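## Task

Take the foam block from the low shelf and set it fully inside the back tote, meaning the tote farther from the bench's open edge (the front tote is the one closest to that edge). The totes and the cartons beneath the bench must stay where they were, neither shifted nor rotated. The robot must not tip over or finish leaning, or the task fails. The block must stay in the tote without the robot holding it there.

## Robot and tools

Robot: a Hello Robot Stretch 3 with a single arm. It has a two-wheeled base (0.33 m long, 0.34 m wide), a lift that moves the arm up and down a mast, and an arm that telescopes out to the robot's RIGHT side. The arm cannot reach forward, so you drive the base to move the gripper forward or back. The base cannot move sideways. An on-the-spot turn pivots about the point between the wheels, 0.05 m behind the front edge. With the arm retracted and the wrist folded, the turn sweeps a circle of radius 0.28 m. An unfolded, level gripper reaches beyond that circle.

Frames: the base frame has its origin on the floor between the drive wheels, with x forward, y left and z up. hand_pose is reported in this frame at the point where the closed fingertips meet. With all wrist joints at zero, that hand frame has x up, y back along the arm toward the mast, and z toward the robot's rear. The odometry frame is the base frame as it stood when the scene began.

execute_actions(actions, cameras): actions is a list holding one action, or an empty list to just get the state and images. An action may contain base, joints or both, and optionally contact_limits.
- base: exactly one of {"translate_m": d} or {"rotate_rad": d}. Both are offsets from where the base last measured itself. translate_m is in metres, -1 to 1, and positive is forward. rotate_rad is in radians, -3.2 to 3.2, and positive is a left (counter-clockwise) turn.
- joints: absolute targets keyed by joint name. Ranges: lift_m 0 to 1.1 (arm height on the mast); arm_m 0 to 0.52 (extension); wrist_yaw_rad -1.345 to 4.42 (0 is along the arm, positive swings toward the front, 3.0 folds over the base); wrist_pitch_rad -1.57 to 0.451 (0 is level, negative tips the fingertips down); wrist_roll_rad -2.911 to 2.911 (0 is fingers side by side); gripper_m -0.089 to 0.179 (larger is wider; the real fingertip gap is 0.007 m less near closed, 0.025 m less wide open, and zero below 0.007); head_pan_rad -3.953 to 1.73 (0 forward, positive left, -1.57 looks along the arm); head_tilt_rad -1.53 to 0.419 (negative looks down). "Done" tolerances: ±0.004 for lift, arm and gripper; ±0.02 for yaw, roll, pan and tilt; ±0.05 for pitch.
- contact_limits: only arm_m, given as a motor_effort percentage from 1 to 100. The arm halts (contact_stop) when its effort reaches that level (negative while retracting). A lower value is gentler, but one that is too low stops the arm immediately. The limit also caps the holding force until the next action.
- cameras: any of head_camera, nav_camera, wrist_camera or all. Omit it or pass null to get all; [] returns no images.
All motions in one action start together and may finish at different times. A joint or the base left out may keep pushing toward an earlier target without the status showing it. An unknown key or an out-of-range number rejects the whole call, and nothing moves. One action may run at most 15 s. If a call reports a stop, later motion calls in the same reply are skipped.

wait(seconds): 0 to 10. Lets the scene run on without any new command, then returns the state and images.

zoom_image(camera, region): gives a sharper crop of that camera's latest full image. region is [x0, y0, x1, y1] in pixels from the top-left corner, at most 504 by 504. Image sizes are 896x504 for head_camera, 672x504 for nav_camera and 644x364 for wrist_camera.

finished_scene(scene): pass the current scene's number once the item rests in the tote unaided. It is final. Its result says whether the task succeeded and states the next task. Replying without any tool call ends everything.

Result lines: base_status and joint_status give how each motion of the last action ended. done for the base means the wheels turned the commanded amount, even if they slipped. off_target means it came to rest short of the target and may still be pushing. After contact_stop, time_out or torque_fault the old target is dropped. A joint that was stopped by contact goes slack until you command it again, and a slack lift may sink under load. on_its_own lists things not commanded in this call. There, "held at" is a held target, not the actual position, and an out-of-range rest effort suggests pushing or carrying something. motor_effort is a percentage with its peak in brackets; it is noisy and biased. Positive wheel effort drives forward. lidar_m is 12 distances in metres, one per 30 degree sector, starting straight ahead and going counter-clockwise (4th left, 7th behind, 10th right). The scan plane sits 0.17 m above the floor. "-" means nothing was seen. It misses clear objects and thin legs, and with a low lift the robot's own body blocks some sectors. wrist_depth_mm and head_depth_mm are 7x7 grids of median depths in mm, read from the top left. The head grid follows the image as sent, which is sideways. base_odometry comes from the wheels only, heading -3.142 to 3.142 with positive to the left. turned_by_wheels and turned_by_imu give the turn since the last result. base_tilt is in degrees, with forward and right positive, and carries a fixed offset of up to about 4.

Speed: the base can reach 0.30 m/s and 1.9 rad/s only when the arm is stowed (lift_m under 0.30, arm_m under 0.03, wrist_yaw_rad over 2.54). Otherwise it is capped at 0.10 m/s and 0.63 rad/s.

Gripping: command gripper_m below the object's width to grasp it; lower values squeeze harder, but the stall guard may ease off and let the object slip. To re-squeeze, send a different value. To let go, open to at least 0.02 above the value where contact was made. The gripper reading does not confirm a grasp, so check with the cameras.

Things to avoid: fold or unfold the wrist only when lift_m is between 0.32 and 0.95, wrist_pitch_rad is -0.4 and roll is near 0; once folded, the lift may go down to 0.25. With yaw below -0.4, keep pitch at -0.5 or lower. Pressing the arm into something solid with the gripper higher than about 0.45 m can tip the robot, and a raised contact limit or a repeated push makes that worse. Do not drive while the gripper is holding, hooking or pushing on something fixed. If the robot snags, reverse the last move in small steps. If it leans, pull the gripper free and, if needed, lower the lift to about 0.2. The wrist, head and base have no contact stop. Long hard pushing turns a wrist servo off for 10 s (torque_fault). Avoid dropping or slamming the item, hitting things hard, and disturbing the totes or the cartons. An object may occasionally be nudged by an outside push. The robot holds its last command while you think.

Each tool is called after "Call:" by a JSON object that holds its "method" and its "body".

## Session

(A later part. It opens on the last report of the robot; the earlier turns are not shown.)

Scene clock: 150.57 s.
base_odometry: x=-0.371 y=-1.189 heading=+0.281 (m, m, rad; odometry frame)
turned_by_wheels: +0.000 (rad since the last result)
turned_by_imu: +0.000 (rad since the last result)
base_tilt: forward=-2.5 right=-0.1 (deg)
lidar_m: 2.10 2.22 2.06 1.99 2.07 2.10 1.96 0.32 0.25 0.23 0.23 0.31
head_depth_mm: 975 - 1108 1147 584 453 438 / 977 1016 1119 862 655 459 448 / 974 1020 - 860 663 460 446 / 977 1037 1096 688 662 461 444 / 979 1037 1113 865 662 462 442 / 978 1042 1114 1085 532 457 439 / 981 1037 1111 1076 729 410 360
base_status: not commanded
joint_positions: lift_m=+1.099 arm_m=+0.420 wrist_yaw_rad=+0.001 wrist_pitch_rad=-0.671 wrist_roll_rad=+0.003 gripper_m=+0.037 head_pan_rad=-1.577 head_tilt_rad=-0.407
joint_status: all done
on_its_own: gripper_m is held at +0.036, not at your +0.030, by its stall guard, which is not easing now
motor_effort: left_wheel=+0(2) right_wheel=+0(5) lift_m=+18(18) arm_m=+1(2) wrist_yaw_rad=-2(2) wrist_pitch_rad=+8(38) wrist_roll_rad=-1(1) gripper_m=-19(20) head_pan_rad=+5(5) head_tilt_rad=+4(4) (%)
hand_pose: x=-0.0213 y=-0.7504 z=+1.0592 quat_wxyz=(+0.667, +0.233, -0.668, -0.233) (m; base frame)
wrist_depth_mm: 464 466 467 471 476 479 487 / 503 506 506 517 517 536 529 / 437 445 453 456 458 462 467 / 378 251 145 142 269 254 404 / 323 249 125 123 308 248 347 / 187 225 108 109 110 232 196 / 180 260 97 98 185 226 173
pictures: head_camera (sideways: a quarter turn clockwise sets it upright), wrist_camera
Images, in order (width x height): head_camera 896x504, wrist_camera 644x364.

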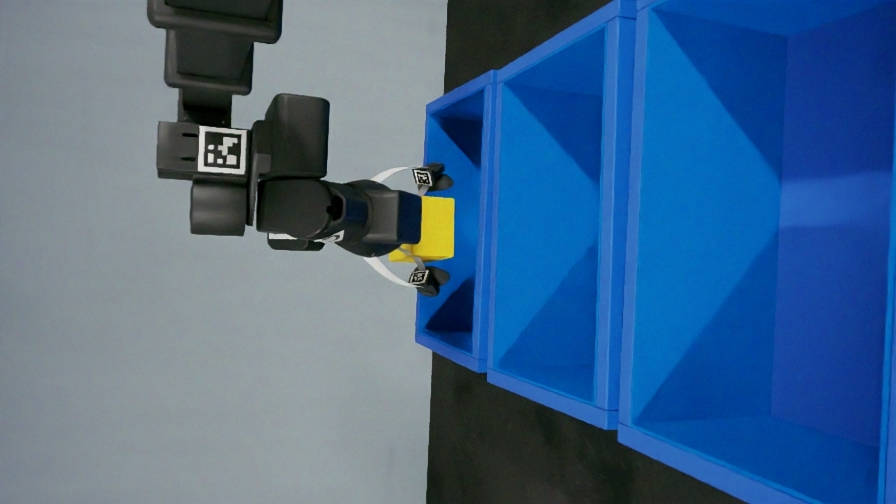

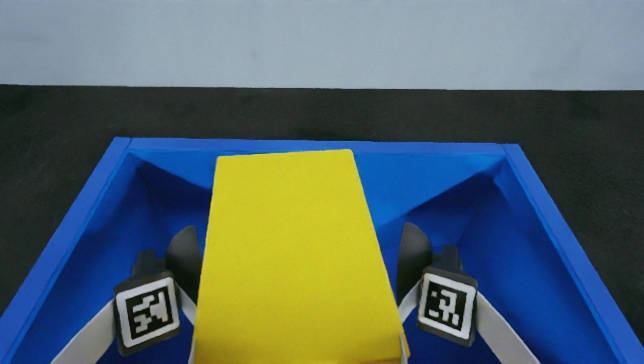

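Call:
{"method": "execute_actions", "body": {"actions": [{"joints": {"wrist_pitch_rad": -0.8, "arm_m": 0.465}, "contact_limits": {"arm_m": 15}}], "cameras": ["wrist_camera"]}}

Call:
{"method": "execute_actions", "body": {"actions": [{"joints": {"wrist_pitch_rad": -0.92, "arm_m": 0.49}, "contact_limits": {"arm_m": 15}}], "cameras": ["head_camera", "wrist_camera"]}}

Scene clock: 155.87 s.
base_odometry: x=-0.371 y=-1.189 heading=+0.281 (m, m, rad; odometry frame)
turned_by_wheels: +0.000 (rad since the last result)
turned_by_imu: +0.000 (rad since the last result)
base_tilt: forward=-2.4 right=-0.1 (deg)
lidar_m: 2.10 2.22 2.05 1.99 2.07 2.11 1.96 0.32 0.25 0.23 0.23 0.31
head_depth_mm: 977 - 1104 1148 584 453 438 / 974 1019 1121 861 656 459 448 / 973 1021 1120 860 662 460 446 / 977 1041 1097 713 662 461 444 / 978 1041 1111 859 662 462 441 / 976 1041 1112 1087 532 457 439 / 978 1043 1115 1076 728 410 360
base_status: not commanded
joint_positions: lift_m=+1.099 arm_m=+0.465 wrist_yaw_rad=+0.001 wrist_pitch_rad=-0.808 wrist_roll_rad=+0.003 gripper_m=+0.037 head_pan_rad=-1.577 head_tilt_rad=-0.407
joint_status: all done
on_its_own: gripper_m is held at +0.036, not at your +0.030, by its stall guard, which is not easing now
motor_effort: left_wheel=+0(0) right_wheel=+0(0) lift_m=+18(18) arm_m=+3(3) wrist_yaw_rad=-1(1) wrist_pitch_rad=+3(6) wrist_roll_rad=-1(2) gripper_m=-19(19) head_pan_rad=+5(5) head_tilt_rad=+3(3) (%)
contact_limits: arm_m 15 (drawing in: default 22, maximum 35; extending or still: default 29, maximum 47)
hand_pose: x=-0.0214 y=-0.7692 z=+1.0355 quat_wxyz=(+0.650, +0.278, -0.650, -0.278) (m; base frame)
wrist_depth_mm: 443 456 456 460 464 474 473 / 404 409 418 426 427 437 440 / 352 214 214 215 219 221 388 / 190 239 144 142 251 233 337 / 180 252 125 123 297 249 187 / 184 227 108 109 110 232 169 / 181 240 97 98 175 226 169
pictures: wrist_camera
Images, in order (width x height): wrist_camera 644x364.

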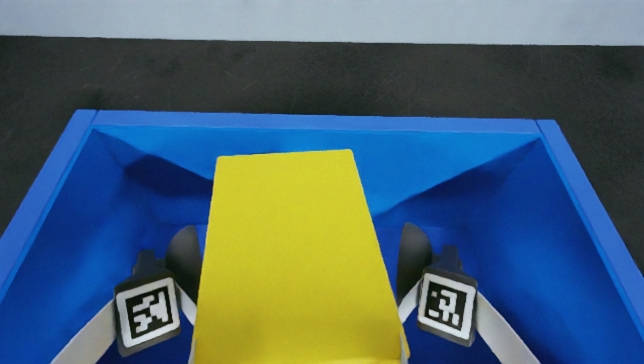

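Scene clock: 157.00 s.
base_odometry: x=-0.371 y=-1.189 heading=+0.281 (m, m, rad; odometry frame)
turned_by_wheels: +0.000 (rad since the last result)
turned_by_imu: +0.000 (rad since the last result)
base_tilt: forward=-2.5 right=-0.1 (deg)
lidar_m: 2.09 2.22 2.06 1.99 2.07 2.10 1.96 0.32 0.25 0.23 0.23 0.31
head_depth_mm: 975 - 1109 1149 582 452 438 / 974 1019 1112 860 657 458 448 / 980 1021 1121 852 662 460 446 / 975 1037 1103 722 663 461 444 / 979 1038 1106 858 661 461 442 / 980 1040 1109 1088 532 457 439 / 982 1045 1115 1075 727 409 360
base_status: not commanded
joint_positions: lift_m=+1.099 arm_m=+0.490 wrist_yaw_rad=+0.001 wrist_pitch_rad=-0.926 wrist_roll_rad=+0.003 gripper_m=+0.037 head_pan_rad=-1.577 head_tilt_rad=-0.407
joint_status: all done
on_its_own: gripper_m is held at +0.036, not at your +0.030, by its stall guard, which is not easing now
motor_effort: left_wheel=+0(0) right_wheel=+0(0) lift_m=+18(19) arm_m=+3(3) wrist_yaw_rad=-1(1) wrist_pitch_rad=+2(3) wrist_roll_rad=-2(1) gripper_m=-20(20) head_pan_rad=+5(4) head_tilt_rad=+3(3) (%)
contact_limits: arm_m 15 (drawing in: default 22, maximum 35; extending or still: default 29, maximum 47)
hand_pose: x=-0.0214 y=-0.7694 z=+1.0182 quat_wxyz=(+0.632, +0.316, -0.633, -0.316) (m; base frame)
wrist_depth_mm: 377 383 387 395 398 405 410 / 335 189 351 356 362 364 369 / 178 206 209 207 207 207 198 / 184 242 145 142 261 239 178 / 185 251 125 123 277 247 169 / 186 227 108 109 110 232 168 / 172 228 98 98 167 223 168
pictures: head_camera (sideways: a quarter turn clockwise sets it upright), wrist_camera
Images, in order (width x height): head_camera 896x504, wrist_camera 644x364.

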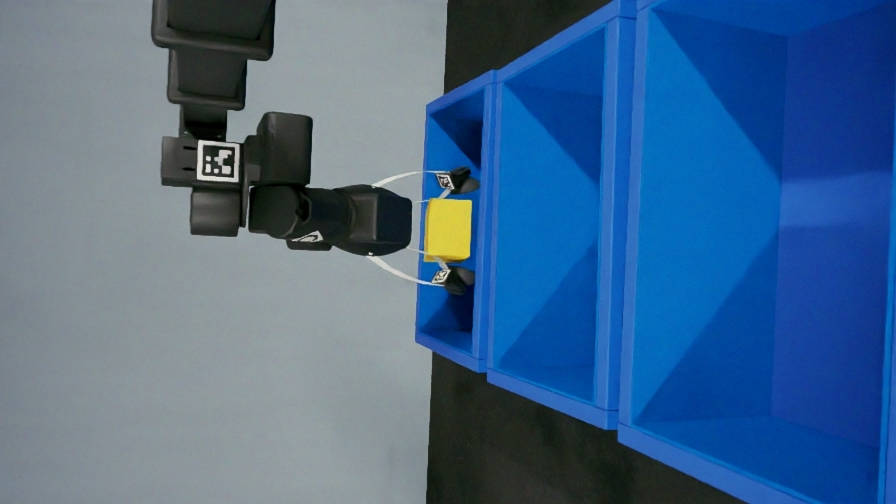

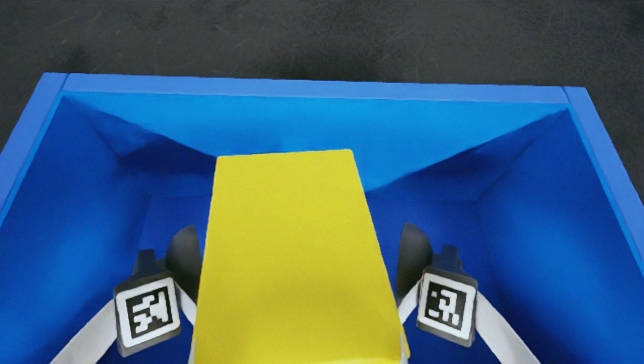

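Call:
{"method": "execute_actions", "body": {"actions": [{"joints": {"wrist_pitch_rad": -1.05, "arm_m": 0.515, "lift_m": 1.07}, "contact_limits": {"arm_m": 15}}], "cameras": ["head_camera", "wrist_camera"]}}

Scene clock: 160.83 s.
base_odometry: x=-0.371 y=-1.189 heading=+0.281 (m, m, rad; odometry frame)
turned_by_wheels: +0.000 (rad since the last result)
turned_by_imu: +0.000 (rad since the last result)
base_tilt: forward=-2.5 right=-0.2 (deg)
lidar_m: 2.10 2.22 2.06 1.99 2.07 2.11 1.96 0.32 0.25 0.23 0.23 0.31
head_depth_mm: 976 1025 1123 1144 584 452 437 / 977 1029 1117 861 656 458 448 / 980 1027 - 863 664 460 446 / 976 1042 1104 736 663 461 444 / 979 1039 1112 860 664 462 442 / 982 1043 1110 1084 531 457 439 / 979 1040 1112 1074 726 410 359
base_status: not commanded
joint_positions: lift_m=+1.070 arm_m=+0.515 wrist_yaw_rad=+0.001 wrist_pitch_rad=-1.054 wrist_roll_rad=+0.003 gripper_m=+0.037 head_pan_rad=-1.577 head_tilt_rad=-0.407
joint_status: all done
on_its_own: gripper_m is held at +0.036, not at your +0.030, by its stall guard, which is not easing now
motor_effort: left_wheel=+0(0) right_wheel=+0(0) lift_m=+11(16) arm_m=+3(3) wrist_yaw_rad=-1(2) wrist_pitch_rad=+1(3) wrist_roll_rad=-1(1) gripper_m=-20(20) head_pan_rad=+4(5) head_tilt_rad=+3(4) (%)
contact_limits: arm_m 15 (drawing in: default 22, maximum 35; extending or still: default 29, maximum 47)
hand_pose: x=-0.0215 y=-0.7654 z=+0.9745 quat_wxyz=(+0.611, +0.355, -0.611, -0.356) (m; base frame)
wrist_depth_mm: 142 142 142 141 141 142 144 / 170 172 172 171 171 171 163 / 184 220 218 217 217 219 170 / 185 228 144 142 239 236 169 / 186 219 125 122 227 225 168 / 188 208 108 109 110 215 168 / 173 194 97 98 151 205 168
pictures: head_camera (sideways: a quarter turn clockwise sets it upright), wrist_camera
Images, in order (width x height): head_camera 896x504, wrist_camera 644x364.

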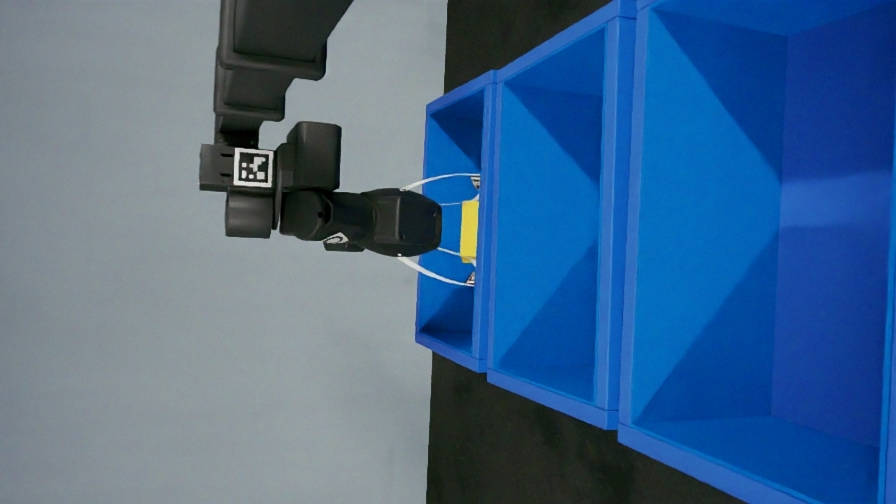

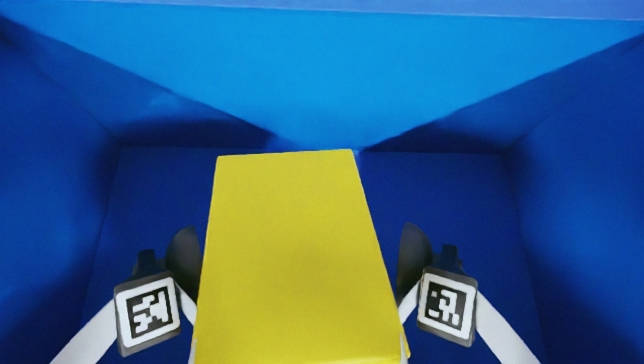

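Call:
{"method": "execute_actions", "body": {"actions": [{"joints": {"lift_m": 1.038}}], "cameras": ["wrist_camera"]}}

Scene clock: 163.50 s.
base_odometry: x=-0.371 y=-1.189 heading=+0.281 (m, m, rad; odometry frame)
turned_by_wheels: +0.000 (rad since the last result)
turned_by_imu: +0.000 (rad since the last result)
base_tilt: forward=-2.4 right=-0.3 (deg)
lidar_m: 2.10 2.22 2.06 1.99 2.07 2.10 1.96 0.32 0.25 0.23 0.23 0.31
head_depth_mm: 972 1034 - 1082 583 452 438 / 978 1037 1125 857 657 459 448 / 974 1038 - 859 664 460 446 / 973 1039 1107 771 664 460 444 / 977 1042 1107 861 661 462 441 / 981 1043 1113 1084 532 457 439 / 979 1044 1112 1070 727 410 359
base_status: not commanded
joint_positions: lift_m=+1.038 arm_m=+0.515 wrist_yaw_rad=+0.001 wrist_pitch_rad=-1.054 wrist_roll_rad=+0.003 gripper_m=+0.037 head_pan_rad=-1.577 head_tilt_rad=-0.407
joint_status: all done
on_its_own: gripper_m is held at +0.036, not at your +0.030, by its stall guard, which is not easing now
motor_effort: left_wheel=+0(0) right_wheel=+0(0) lift_m=+11(11) arm_m=+3(3) wrist_yaw_rad=-1(1) wrist_pitch_rad=+2(1) wrist_roll_rad=-2(1) gripper_m=-20(19) head_pan_rad=+5(5) head_tilt_rad=+3(3) (%)
hand_pose: x=-0.0215 y=-0.7653 z=+0.9425 quat_wxyz=(+0.611, +0.356, -0.611, -0.356) (m; base frame)
wrist_depth_mm: 142 141 142 141 141 142 142 / 170 172 172 173 171 173 163 / 185 207 207 208 212 213 169 / 185 197 144 142 203 207 170 / 181 186 125 124 194 195 168 / 174 178 108 109 109 186 168 / 167 166 97 98 136 175 167
pictures: wrist_camera
Images, in order (width x height): wrist_camera 644x364.

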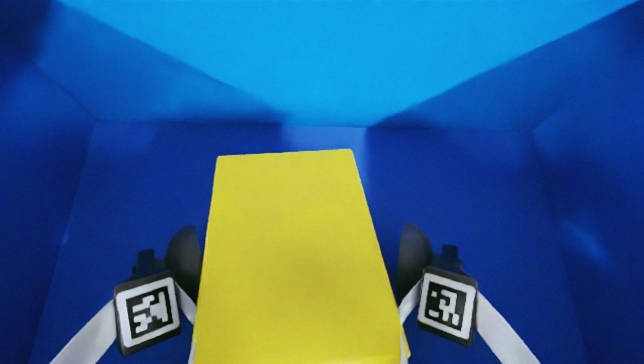

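Call:
{"method": "execute_actions", "body": {"actions": [{"joints": {"gripper_m": 0.11}}], "cameras": ["head_camera", "wrist_camera"]}}

Scene clock: 165.43 s.
base_odometry: x=-0.371 y=-1.189 heading=+0.281 (m, m, rad; odometry frame)
turned_by_wheels: +0.000 (rad since the last result)
turned_by_imu: +0.000 (rad since the last result)
base_tilt: forward=-2.5 right=-0.1 (deg)
lidar_m: 2.10 2.22 2.06 1.98 2.07 2.11 1.96 0.32 0.25 0.23 0.23 0.31
head_depth_mm: 978 1037 - 1079 584 453 437 / 982 1037 1128 862 658 460 448 / 977 1038 - 861 664 459 446 / 975 1039 1109 680 662 461 443 / 974 1039 1111 859 662 461 441 / 978 1040 1111 1085 532 458 440 / 983 1042 1111 1073 726 410 360
base_status: not commanded
joint_positions: lift_m=+1.038 arm_m=+0.515 wrist_yaw_rad=+0.001 wrist_pitch_rad=-1.054 wrist_roll_rad=+0.003 gripper_m=+0.110 head_pan_rad=-1.577 head_tilt_rad=-0.407
joint_status: all done
motor_effort: left_wheel=+0(0) right_wheel=+0(0) lift_m=+11(12) arm_m=+3(2) wrist_yaw_rad=-1(1) wrist_pitch_rad=+2(2) wrist_roll_rad=-1(1) gripper_m=+1(79) head_pan_rad=+4(4) head_tilt_rad=+3(3) (%)
hand_pose: x=-0.0215 y=-0.7653 z=+0.9425 quat_wxyz=(+0.611, +0.356, -0.611, -0.356) (m; base frame)
wrist_depth_mm: 142 142 141 142 142 141 141 / 170 174 172 171 171 172 163 / 184 207 207 210 213 213 170 / 186 198 199 201 203 206 169 / 181 186 146 146 193 195 168 / 174 - 138 138 181 186 168 / 165 167 131 131 173 173 167
pictures: head_camera (sideways: a quarter turn clockwise sets it upright), wrist_camera
Images, in order (width x height): head_camera 896x504, wrist_camera 644x364.

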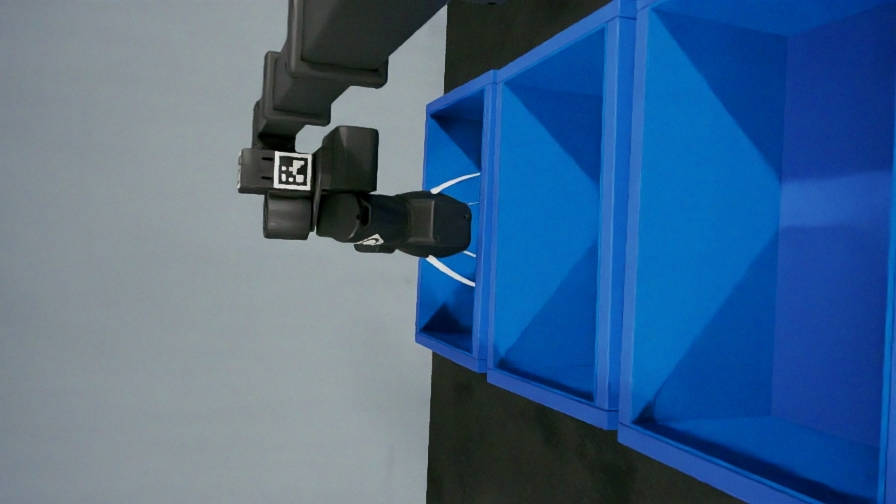

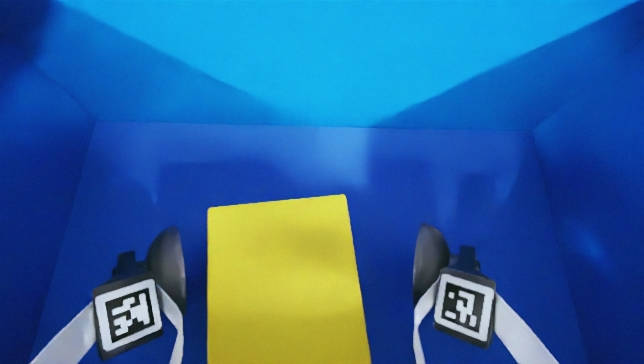

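Call:
{"method": "execute_actions", "body": {"actions": [{"joints": {"lift_m": 1.1, "arm_m": 0.495}}], "cameras": ["wrist_camera"]}}

Call:
{"method": "execute_actions", "body": {"actions": [{"joints": {"wrist_pitch_rad": -0.6}}], "cameras": ["head_camera", "wrist_camera"]}}

Scene clock: 168.23 s.
base_odometry: x=-0.371 y=-1.189 heading=+0.281 (m, m, rad; odometry frame)
turned_by_wheels: +0.000 (rad since the last result)
turned_by_imu: +0.000 (rad since the last result)
base_tilt: forward=-2.5 right=-0.1 (deg)
lidar_m: 2.10 2.22 2.06 1.99 2.07 2.10 1.97 0.32 0.25 0.23 0.23 0.31
head_depth_mm: 976 - 1109 1149 584 453 437 / 976 1023 1114 859 656 458 448 / 974 1018 1121 856 662 461 446 / 978 1038 1106 856 662 461 443 / 977 1040 1113 862 661 462 441 / 979 1041 1113 1084 532 457 439 / 982 1043 1111 1070 727 410 359
base_status: not commanded
joint_positions: lift_m=+1.098 arm_m=+0.495 wrist_yaw_rad=+0.001 wrist_pitch_rad=-1.054 wrist_roll_rad=+0.003 gripper_m=+0.110 head_pan_rad=-1.577 head_tilt_rad=-0.407
joint_status: all done
joint sent to its limit — the command would take lift_m past its upper limit, so that joint was sent only as far as its limit.
motor_effort: left_wheel=+0(0) right_wheel=+0(0) lift_m=+25(27) arm_m=-3(4) wrist_yaw_rad=-2(1) wrist_pitch_rad=+2(2) wrist_roll_rad=-1(1) gripper_m=+0(0) head_pan_rad=+4(5) head_tilt_rad=+4(3) (%)
hand_pose: x=-0.0215 y=-0.7458 z=+1.0023 quat_wxyz=(+0.611, +0.356, -0.611, -0.356) (m; base frame)
wrist_depth_mm: 169 171 172 174 175 179 339 / 183 204 202 202 201 202 178 / 185 243 258 258 257 231 169 / 186 254 262 266 270 246 169 / 186 243 242 209 255 245 168 / 183 - 232 196 240 227 166 / 174 220 219 186 227 226 167
pictures: wrist_camera
Images, in order (width x height): wrist_camera 644x364.

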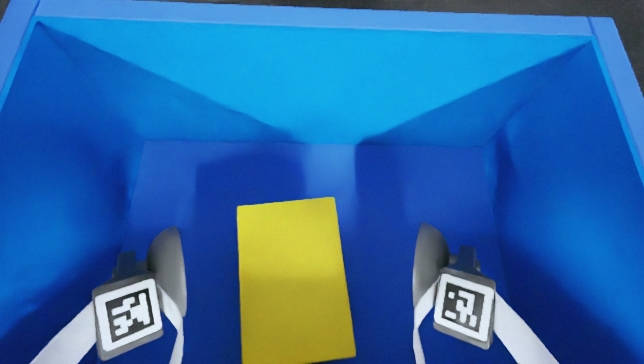

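Scene clock: 169.30 s.
base_odometry: x=-0.371 y=-1.189 heading=+0.281 (m, m, rad; odometry frame)
turned_by_wheels: +0.000 (rad since the last result)
turned_by_imu: +0.000 (rad since the last result)
base_tilt: forward=-2.5 right=-0.1 (deg)
lidar_m: 2.10 2.22 2.06 1.98 2.07 2.11 1.96 0.32 0.25 0.23 0.23 0.31
head_depth_mm: 974 - 1109 1147 583 453 438 / 976 1023 1122 860 656 458 447 / 977 1020 1127 859 663 461 446 / 976 1037 1099 866 662 461 443 / 980 1041 1108 861 662 462 441 / 980 1039 1113 1087 533 457 439 / 980 1042 1112 1074 724 410 359
base_status: not commanded
joint_positions: lift_m=+1.098 arm_m=+0.495 wrist_yaw_rad=+0.001 wrist_pitch_rad=-0.620 wrist_roll_rad=+0.003 gripper_m=+0.110 head_pan_rad=-1.577 head_tilt_rad=-0.407
joint_status: all done
motor_effort: left_wheel=+0(1) right_wheel=+0(0) lift_m=+26(25) arm_m=-3(3) wrist_yaw_rad=-1(1) wrist_pitch_rad=+7(6) wrist_roll_rad=-1(2) gripper_m=+1(0) head_pan_rad=+4(5) head_tilt_rad=+3(3) (%)
hand_pose: x=-0.0213 y=-0.8347 z=+1.0684 quat_wxyz=(+0.673, +0.216, -0.674, -0.216) (m; base frame)
wrist_depth_mm: 379 380 389 387 389 398 398 / 423 419 430 428 437 438 449 / 455 460 467 473 476 482 486 / 406 411 414 418 424 427 435 / 355 370 357 361 366 370 375 / 196 - 206 210 210 207 316 / 173 256 258 260 261 251 180
pictures: head_camera (sideways: a quarter turn clockwise sets it upright), wrist_camera
Images, in order (width x height): head_camera 896x504, wrist_camera 644x364.

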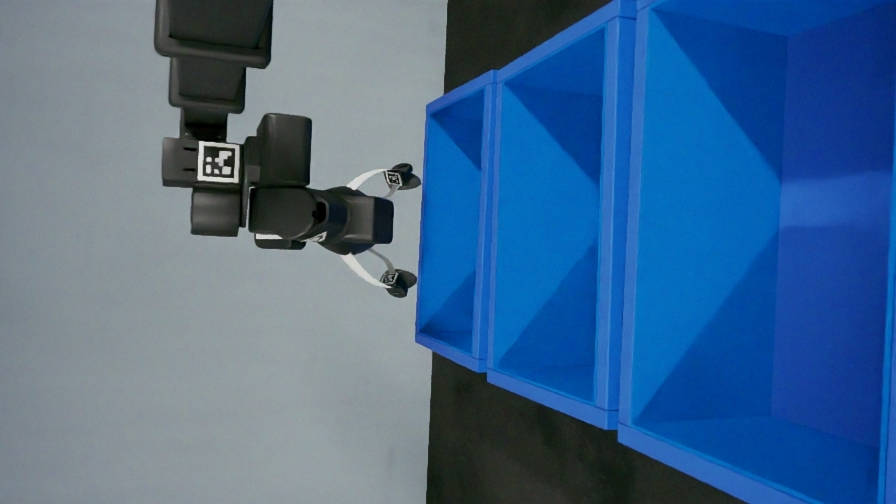

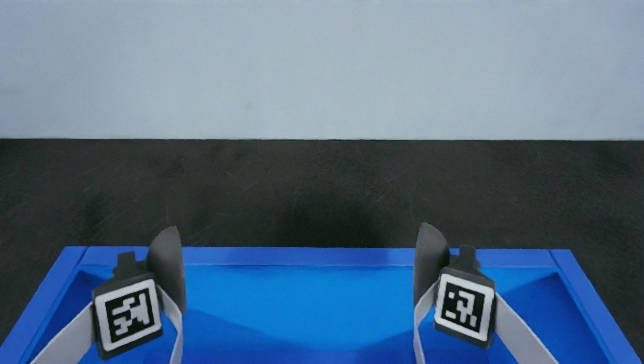

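Call:
{"method": "finished_scene", "body": {"scene": 1}}

The scene is finished: the task was done.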